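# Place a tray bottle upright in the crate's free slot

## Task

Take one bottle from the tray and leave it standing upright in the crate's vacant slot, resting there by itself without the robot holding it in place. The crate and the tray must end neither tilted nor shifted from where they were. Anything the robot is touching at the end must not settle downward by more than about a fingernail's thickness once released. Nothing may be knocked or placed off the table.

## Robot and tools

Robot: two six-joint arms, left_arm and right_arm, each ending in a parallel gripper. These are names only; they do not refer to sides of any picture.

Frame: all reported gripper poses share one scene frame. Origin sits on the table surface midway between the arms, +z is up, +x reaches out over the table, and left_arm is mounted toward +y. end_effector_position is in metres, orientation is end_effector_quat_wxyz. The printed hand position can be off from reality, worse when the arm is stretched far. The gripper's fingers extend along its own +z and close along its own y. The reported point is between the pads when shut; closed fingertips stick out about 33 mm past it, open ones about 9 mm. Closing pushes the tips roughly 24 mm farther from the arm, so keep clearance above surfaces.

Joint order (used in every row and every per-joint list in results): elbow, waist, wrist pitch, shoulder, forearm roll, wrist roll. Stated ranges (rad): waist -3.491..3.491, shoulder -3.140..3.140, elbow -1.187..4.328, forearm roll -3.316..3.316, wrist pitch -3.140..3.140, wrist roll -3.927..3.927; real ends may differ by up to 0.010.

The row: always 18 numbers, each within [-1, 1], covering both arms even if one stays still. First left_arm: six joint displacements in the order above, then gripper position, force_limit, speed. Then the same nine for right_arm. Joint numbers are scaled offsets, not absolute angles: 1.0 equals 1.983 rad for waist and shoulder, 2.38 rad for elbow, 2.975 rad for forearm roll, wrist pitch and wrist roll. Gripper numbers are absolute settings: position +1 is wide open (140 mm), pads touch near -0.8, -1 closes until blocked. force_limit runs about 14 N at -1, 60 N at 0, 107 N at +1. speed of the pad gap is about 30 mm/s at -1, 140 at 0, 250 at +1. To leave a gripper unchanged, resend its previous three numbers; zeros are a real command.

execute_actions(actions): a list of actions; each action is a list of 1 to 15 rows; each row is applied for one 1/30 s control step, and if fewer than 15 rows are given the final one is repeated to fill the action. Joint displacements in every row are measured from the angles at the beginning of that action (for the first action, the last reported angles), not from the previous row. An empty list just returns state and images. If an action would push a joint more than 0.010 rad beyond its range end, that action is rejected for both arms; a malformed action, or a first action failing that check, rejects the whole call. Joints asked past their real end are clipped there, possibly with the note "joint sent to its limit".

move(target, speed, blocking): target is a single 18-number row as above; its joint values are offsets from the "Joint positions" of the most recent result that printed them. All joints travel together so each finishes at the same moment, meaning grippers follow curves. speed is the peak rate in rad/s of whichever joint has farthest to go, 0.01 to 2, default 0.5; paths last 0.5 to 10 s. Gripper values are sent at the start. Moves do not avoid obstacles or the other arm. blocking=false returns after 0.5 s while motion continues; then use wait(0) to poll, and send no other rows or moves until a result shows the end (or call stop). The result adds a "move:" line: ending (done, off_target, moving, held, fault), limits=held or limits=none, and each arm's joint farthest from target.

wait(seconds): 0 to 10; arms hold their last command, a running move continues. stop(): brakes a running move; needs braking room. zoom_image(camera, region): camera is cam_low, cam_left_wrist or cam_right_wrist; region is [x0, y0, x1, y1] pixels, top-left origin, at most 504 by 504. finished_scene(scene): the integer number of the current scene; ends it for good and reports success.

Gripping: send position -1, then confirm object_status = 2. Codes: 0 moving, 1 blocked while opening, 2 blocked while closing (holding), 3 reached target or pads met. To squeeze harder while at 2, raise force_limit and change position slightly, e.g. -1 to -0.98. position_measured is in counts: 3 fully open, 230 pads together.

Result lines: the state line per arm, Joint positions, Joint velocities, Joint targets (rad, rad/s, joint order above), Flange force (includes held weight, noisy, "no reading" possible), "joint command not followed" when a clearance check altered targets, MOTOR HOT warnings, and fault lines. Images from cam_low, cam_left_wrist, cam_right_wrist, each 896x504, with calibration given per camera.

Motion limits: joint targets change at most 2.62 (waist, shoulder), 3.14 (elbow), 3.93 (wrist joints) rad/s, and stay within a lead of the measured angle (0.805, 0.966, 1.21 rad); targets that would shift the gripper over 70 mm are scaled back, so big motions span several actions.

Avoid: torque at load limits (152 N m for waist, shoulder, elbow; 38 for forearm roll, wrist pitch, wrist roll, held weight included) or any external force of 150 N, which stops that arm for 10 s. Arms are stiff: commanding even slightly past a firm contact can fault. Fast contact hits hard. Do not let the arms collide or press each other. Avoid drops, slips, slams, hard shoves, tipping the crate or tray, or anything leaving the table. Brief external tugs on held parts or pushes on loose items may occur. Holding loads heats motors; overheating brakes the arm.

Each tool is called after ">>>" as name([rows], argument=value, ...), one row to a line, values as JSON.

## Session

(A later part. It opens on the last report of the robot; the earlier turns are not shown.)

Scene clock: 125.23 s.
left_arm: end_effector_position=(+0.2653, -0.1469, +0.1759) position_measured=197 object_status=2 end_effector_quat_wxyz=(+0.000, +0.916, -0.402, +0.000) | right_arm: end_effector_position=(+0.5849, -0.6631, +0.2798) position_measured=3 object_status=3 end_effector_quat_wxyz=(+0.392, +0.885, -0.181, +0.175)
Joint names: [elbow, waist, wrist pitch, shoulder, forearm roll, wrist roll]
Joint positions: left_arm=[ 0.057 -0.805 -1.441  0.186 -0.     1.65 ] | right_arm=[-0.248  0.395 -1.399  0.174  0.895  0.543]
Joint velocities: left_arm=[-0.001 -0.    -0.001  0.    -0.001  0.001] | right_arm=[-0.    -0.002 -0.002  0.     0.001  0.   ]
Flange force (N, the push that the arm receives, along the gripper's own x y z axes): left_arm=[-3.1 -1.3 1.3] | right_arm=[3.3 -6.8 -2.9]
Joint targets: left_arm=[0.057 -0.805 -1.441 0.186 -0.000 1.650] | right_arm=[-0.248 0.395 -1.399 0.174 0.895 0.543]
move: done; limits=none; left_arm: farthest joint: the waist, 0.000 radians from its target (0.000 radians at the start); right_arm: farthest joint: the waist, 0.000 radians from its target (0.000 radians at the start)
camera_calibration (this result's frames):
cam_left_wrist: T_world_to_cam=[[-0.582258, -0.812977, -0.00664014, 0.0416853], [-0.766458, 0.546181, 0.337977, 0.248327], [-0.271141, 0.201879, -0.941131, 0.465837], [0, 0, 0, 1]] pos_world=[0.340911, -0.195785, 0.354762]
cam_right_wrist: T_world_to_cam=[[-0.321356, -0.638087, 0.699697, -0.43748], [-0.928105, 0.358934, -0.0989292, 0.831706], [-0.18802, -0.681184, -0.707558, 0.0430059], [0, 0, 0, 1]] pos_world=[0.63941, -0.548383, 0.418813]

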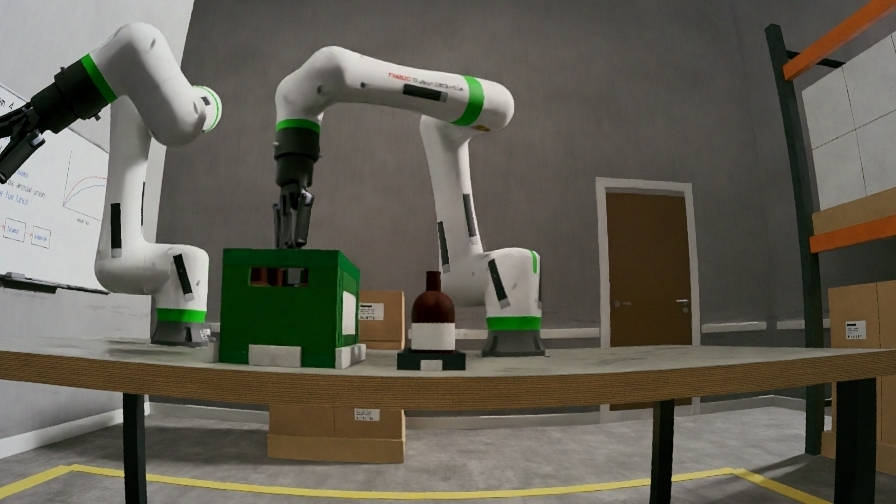

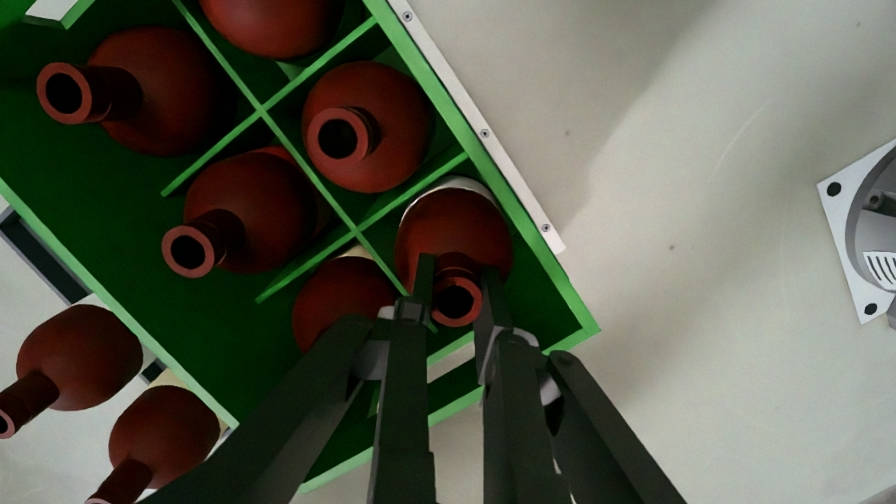

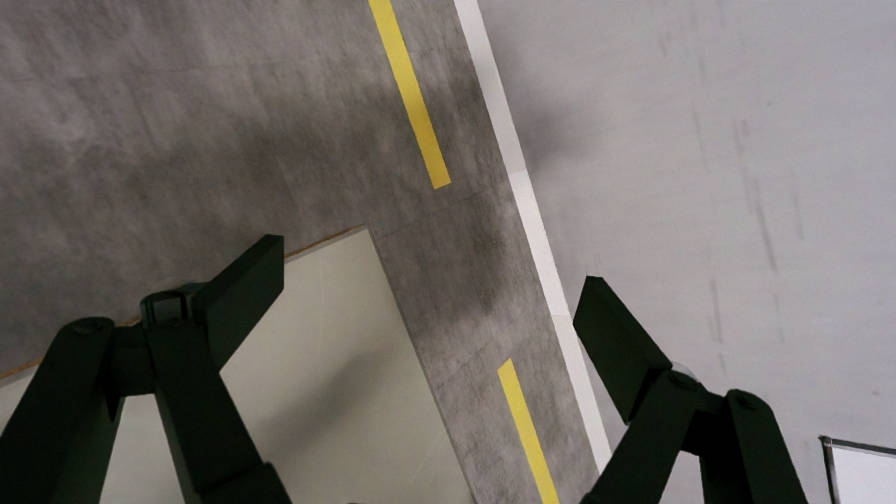

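>>> execute_actions([
  [[-0.0008, 0, 0.0008, 0.00016, 0, 0, -1, 0.3, -0.1, 0, 0, 0, 0, 0, 0, 1, 0, 0],[-0.0016, 0, 0.0015, 0.00033, 0, 0, -1, 0.3, -0.1, 0, 0, 0, 0, 0, 0, 1, 0, 0],[-0.0022, 0, 0.002, 0.00043, 0, 0, -1, 0.3, -0.1, 0, 0, 0, 0, 0, 0, 1, 0, 0],[-0.0027, 0, 0.0025, 0.00054, 0, 0, -1, 0.3, -0.1, 0, 0, 0, 0, 0, 0, 1, 0, 0],[-0.0031, 0, 0.0029, 0.0006, 0, 0, -1, 0.3, -0.1, 0, 0, 0, 0, 0, 0, 1, 0, 0],[-0.0034, 0, 0.0032, 0.00068, 0, 0, -1, 0.3, -0.1, 0, 0, 0, 0, 0, 0, 1, 0, 0]],
])

Scene clock: 133.23 s.
left_arm: end_effector_position=(+0.2653, -0.1469, +0.1718) position_measured=197 object_status=2 end_effector_quat_wxyz=(+0.000, +0.916, -0.402, +0.000) | right_arm: end_effector_position=(+0.5849, -0.6631, +0.2798) position_measured=3 object_status=3 end_effector_quat_wxyz=(+0.392, +0.885, -0.181, +0.175)
Joint names: [elbow, waist, wrist pitch, shoulder, forearm roll, wrist roll]
Joint positions: left_arm=[ 0.049 -0.805 -1.431  0.188 -0.     1.65 ] | right_arm=[-0.248  0.395 -1.399  0.174  0.895  0.543]
Joint velocities: left_arm=[-0.001  0.     0.002  0.    -0.    -0.001] | right_arm=[-0.     0.    -0.002 -0.    -0.     0.   ]
Flange force (N, the push that the arm receives, along the gripper's own x y z axes): left_arm=[-4.9 0.1 3.3] | right_arm=[2.4 -5.6 -5.0]
Joint targets: left_arm=[0.049 -0.805 -1.431 0.188 -0.000 1.650] | right_arm=[-0.248 0.395 -1.399 0.174 0.895 0.543]
camera_calibration (this result's frames):
cam_left_wrist: T_world_to_cam=[[-0.582259, -0.812976, -0.00662295, 0.0416497], [-0.766477, 0.546203, 0.337899, 0.249763], [-0.271086, 0.201821, -0.941159, 0.461966], [0, 0, 0, 1]] pos_world=[0.340921, -0.195796, 0.350664]
cam_right_wrist: T_world_to_cam=[[-0.321355, -0.638087, 0.699697, -0.43748], [-0.928105, 0.358934, -0.0989291, 0.831706], [-0.18802, -0.681183, -0.707558, 0.0430059], [0, 0, 0, 1]] pos_world=[0.63941, -0.548383, 0.418813]

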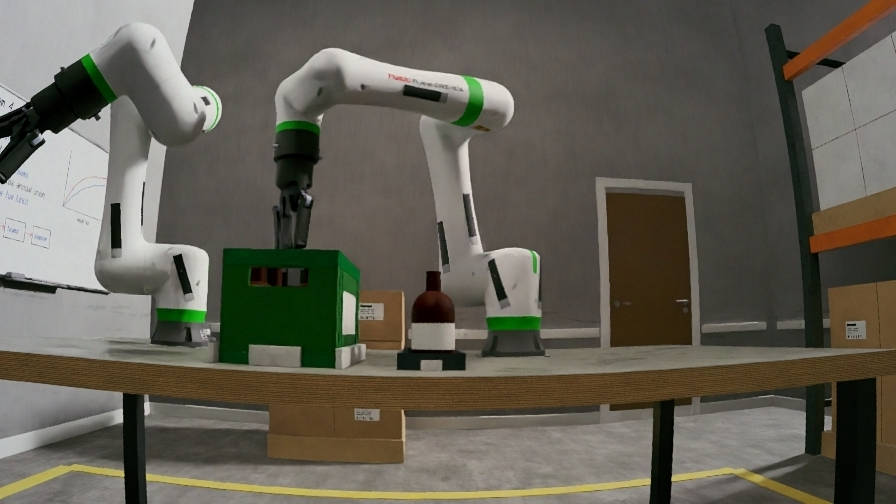

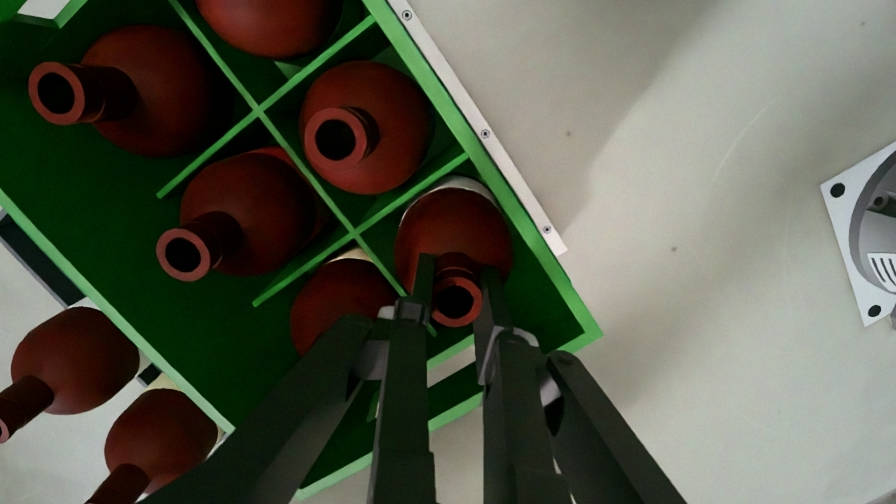

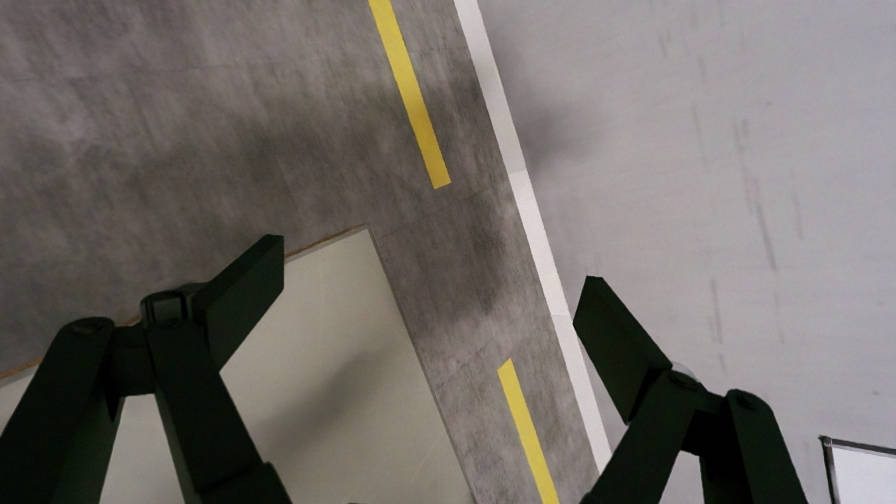

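>>> execute_actions([
  [[-0.0004, 0, 0.0004, 0.00008, 0, 0, -1, 0.3, -0.1, 0, 0, 0, 0, 0, 0, 1, 0, 0],[-0.0008, 0, 0.0008, 0.00016, 0, 0, -1, 0.3, -0.1, 0, 0, 0, 0, 0, 0, 1, 0, 0],[-0.0008, 0, 0.0008, 0.00016, 0, 0, -1, 0.3, -0.1, 0, 0, 0, 0, 0, 0, 1, 0, 0],[-0.0008, 0, 0.0008, 0.00016, 0, 0, -1, 0.3, -0.1, 0, 0, 0, 0, 0, 0, 1, 0, 0],[-0.0008, 0, 0.0008, 0.00016, 0, 0, -1, 0.3, -0.1, 0, 0, 0, 0, 0, 0, 1, 0, 0],[-0.0008, 0, 0.0008, 0.00016, 0, 0, -1, 0.3, -0.1, 0, 0, 0, 0, 0, 0, 1, 0, 0],[-0.0008, 0, 0.0008, 0.00016, 0, 0, -1, 0.3, -0.1, 0, 0, 0, 0, 0, 0, 1, 0, 0],[-0.0008, 0, 0.0008, 0.00016, 0, 0, -0.27, 0.3, -0.1, 0, 0, 0, 0, 0, 0, 1, 0, 0]],
])

Scene clock: 144.20 s.
left_arm: end_effector_position=(+0.2653, -0.1469, +0.1707) position_measured=163 object_status=0 end_effector_quat_wxyz=(+0.000, +0.916, -0.402, +0.000) | right_arm: end_effector_position=(+0.5849, -0.6631, +0.2798) position_measured=3 object_status=3 end_effector_quat_wxyz=(+0.392, +0.885, -0.181, +0.175)
Joint names: [elbow, waist, wrist pitch, shoulder, forearm roll, wrist roll]
Joint positions: left_arm=[ 0.047 -0.805 -1.429  0.188 -0.     1.65 ] | right_arm=[-0.248  0.395 -1.399  0.174  0.895  0.543]
Joint velocities: left_arm=[ 0.001  0.001  0.    -0.     0.001  0.   ] | right_arm=[-0.001  0.001  0.    -0.     0.     0.002]
Flange force (N, the push that the arm receives, along the gripper's own x y z axes): left_arm=[-2.8 1.1 -2.1] | right_arm=[1.0 -6.3 -2.8]
Joint targets: left_arm=[0.047 -0.805 -1.429 0.188 -0.000 1.650] | right_arm=[-0.248 0.395 -1.399 0.174 0.895 0.543]
camera_calibration (this result's frames):
cam_left_wrist: T_world_to_cam=[[-0.58226, -0.812976, -0.00664138, 0.0416371], [-0.766463, 0.546186, 0.337958, 0.250144], [-0.271124, 0.20187, -0.941138, 0.460961], [0, 0, 0, 1]] pos_world=[0.340947, -0.195829, 0.349566]
cam_right_wrist: T_world_to_cam=[[-0.321356, -0.638087, 0.699697, -0.43748], [-0.928105, 0.358934, -0.0989291, 0.831706], [-0.18802, -0.681183, -0.707558, 0.0430059], [0, 0, 0, 1]] pos_world=[0.63941, -0.548383, 0.418813]

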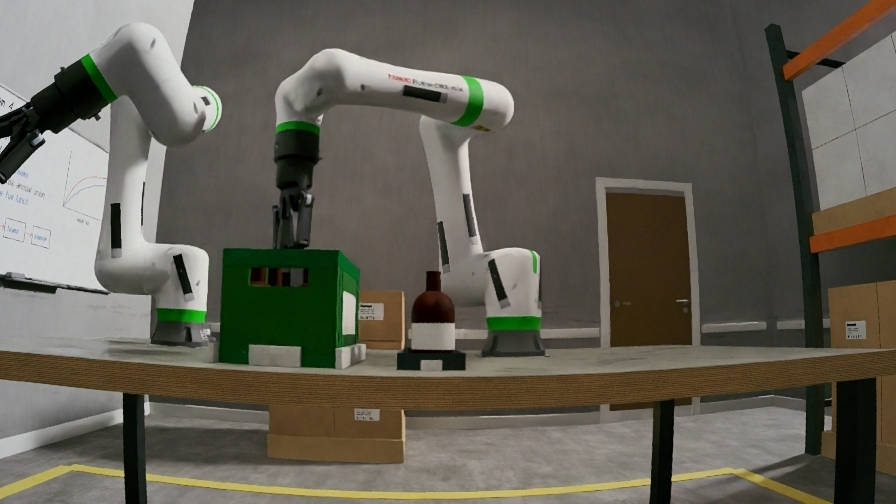

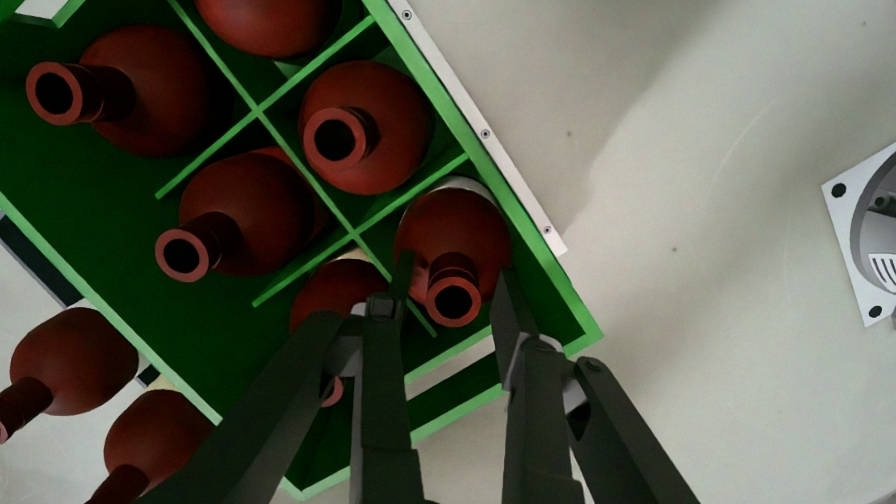

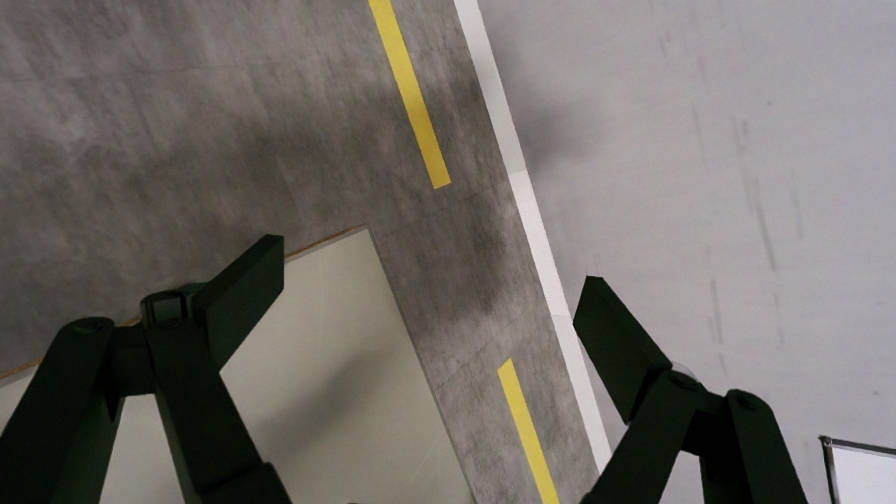

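The bottle was released without dropping. I'll lift the gripper clear of the crate.

>>> move(target=[0.0454, 0, -0.0395, -0.0047, 0, 0, -0.27, 0.3, -0.1, 0, 0, 0, 0, 0, 0, 1, 0, 0], speed=0.4)

Scene clock: 149.13 s.
left_arm: end_effector_position=(+0.2655, -0.1472, +0.2216) position_measured=163 object_status=3 end_effector_quat_wxyz=(+0.000, +0.916, -0.402, +0.000) | right_arm: end_effector_position=(+0.5849, -0.6631, +0.2798) position_measured=3 object_status=3 end_effector_quat_wxyz=(+0.392, +0.885, -0.181, +0.175)
Joint names: [elbow, waist, wrist pitch, shoulder, forearm roll, wrist roll]
Joint positions: left_arm=[ 0.155 -0.805 -1.546  0.179 -0.     1.65 ] | right_arm=[-0.248  0.395 -1.399  0.174  0.895  0.543]
Joint velocities: left_arm=[ 0.001  0.    -0.001 -0.    -0.001 -0.   ] | right_arm=[ 0.    -0.    -0.001 -0.    -0.     0.001]
Flange force (N, the push that the arm receives, along the gripper's own x y z axes): left_arm=[-4.9 0.7 2.1] | right_arm=[4.4 -7.0 -5.3]
Joint targets: left_arm=[0.155 -0.805 -1.547 0.179 -0.000 1.650] | right_arm=[-0.248 0.395 -1.399 0.174 0.895 0.543]
move: done; limits=none; left_arm: farthest joint: the waist, 0.000 radians from its target (0.000 radians at the start); right_arm: farthest joint: the waist, 0.000 radians from its target (0.000 radians at the start)
camera_calibration (this result's frames):
cam_left_wrist: T_world_to_cam=[[-0.582249, -0.812983, -0.00668711, 0.0418816], [-0.766438, 0.546133, 0.3381, 0.233209], [-0.271218, 0.201984, -0.941086, 0.509034], [0, 0, 0, 1]] pos_world=[0.341185, -0.19613, 0.400477]
cam_right_wrist: T_world_to_cam=[[-0.321355, -0.638087, 0.699697, -0.43748], [-0.928105, 0.358934, -0.0989291, 0.831706], [-0.18802, -0.681183, -0.707558, 0.0430059], [0, 0, 0, 1]] pos_world=[0.63941, -0.548383, 0.418812]

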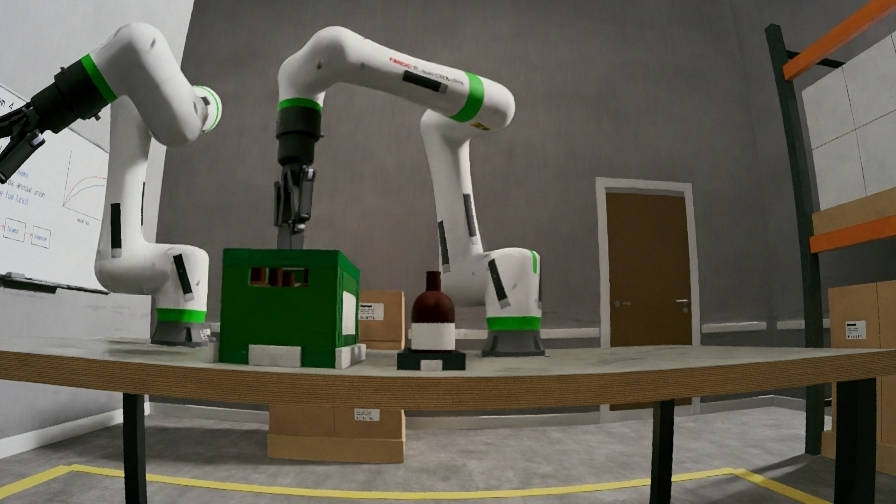

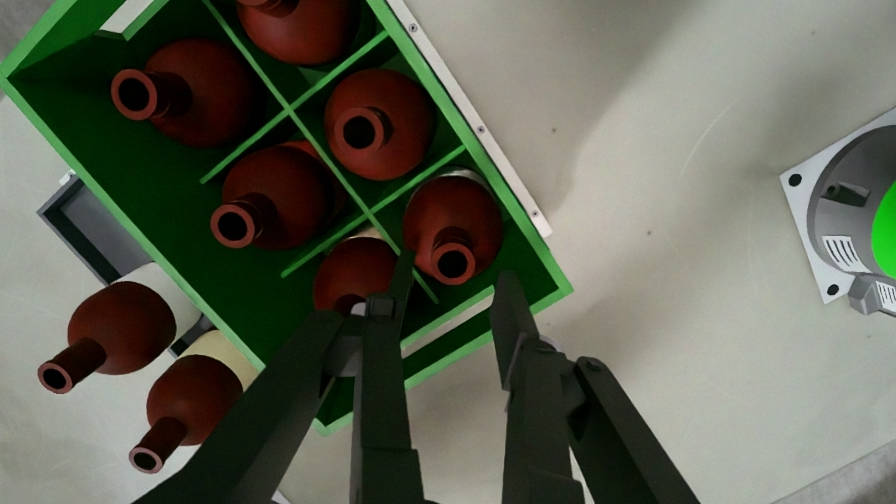

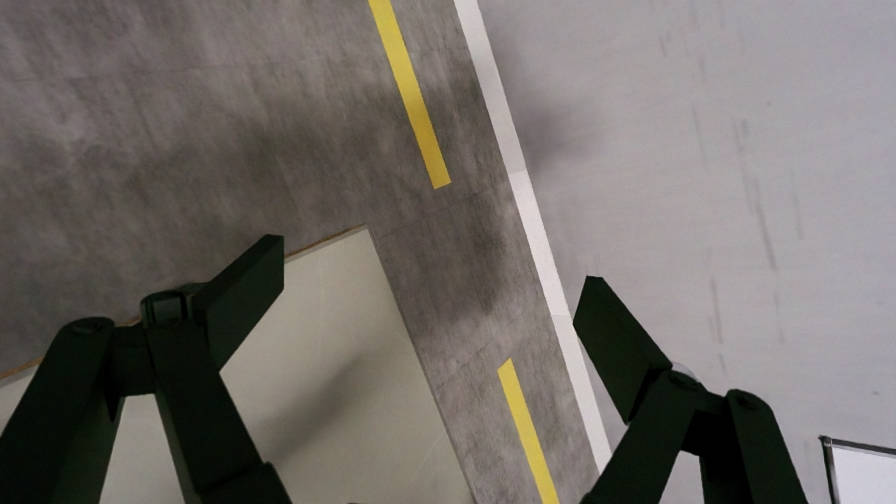

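>>> finished_scene(scene=2)

The scene is finished: the task was done.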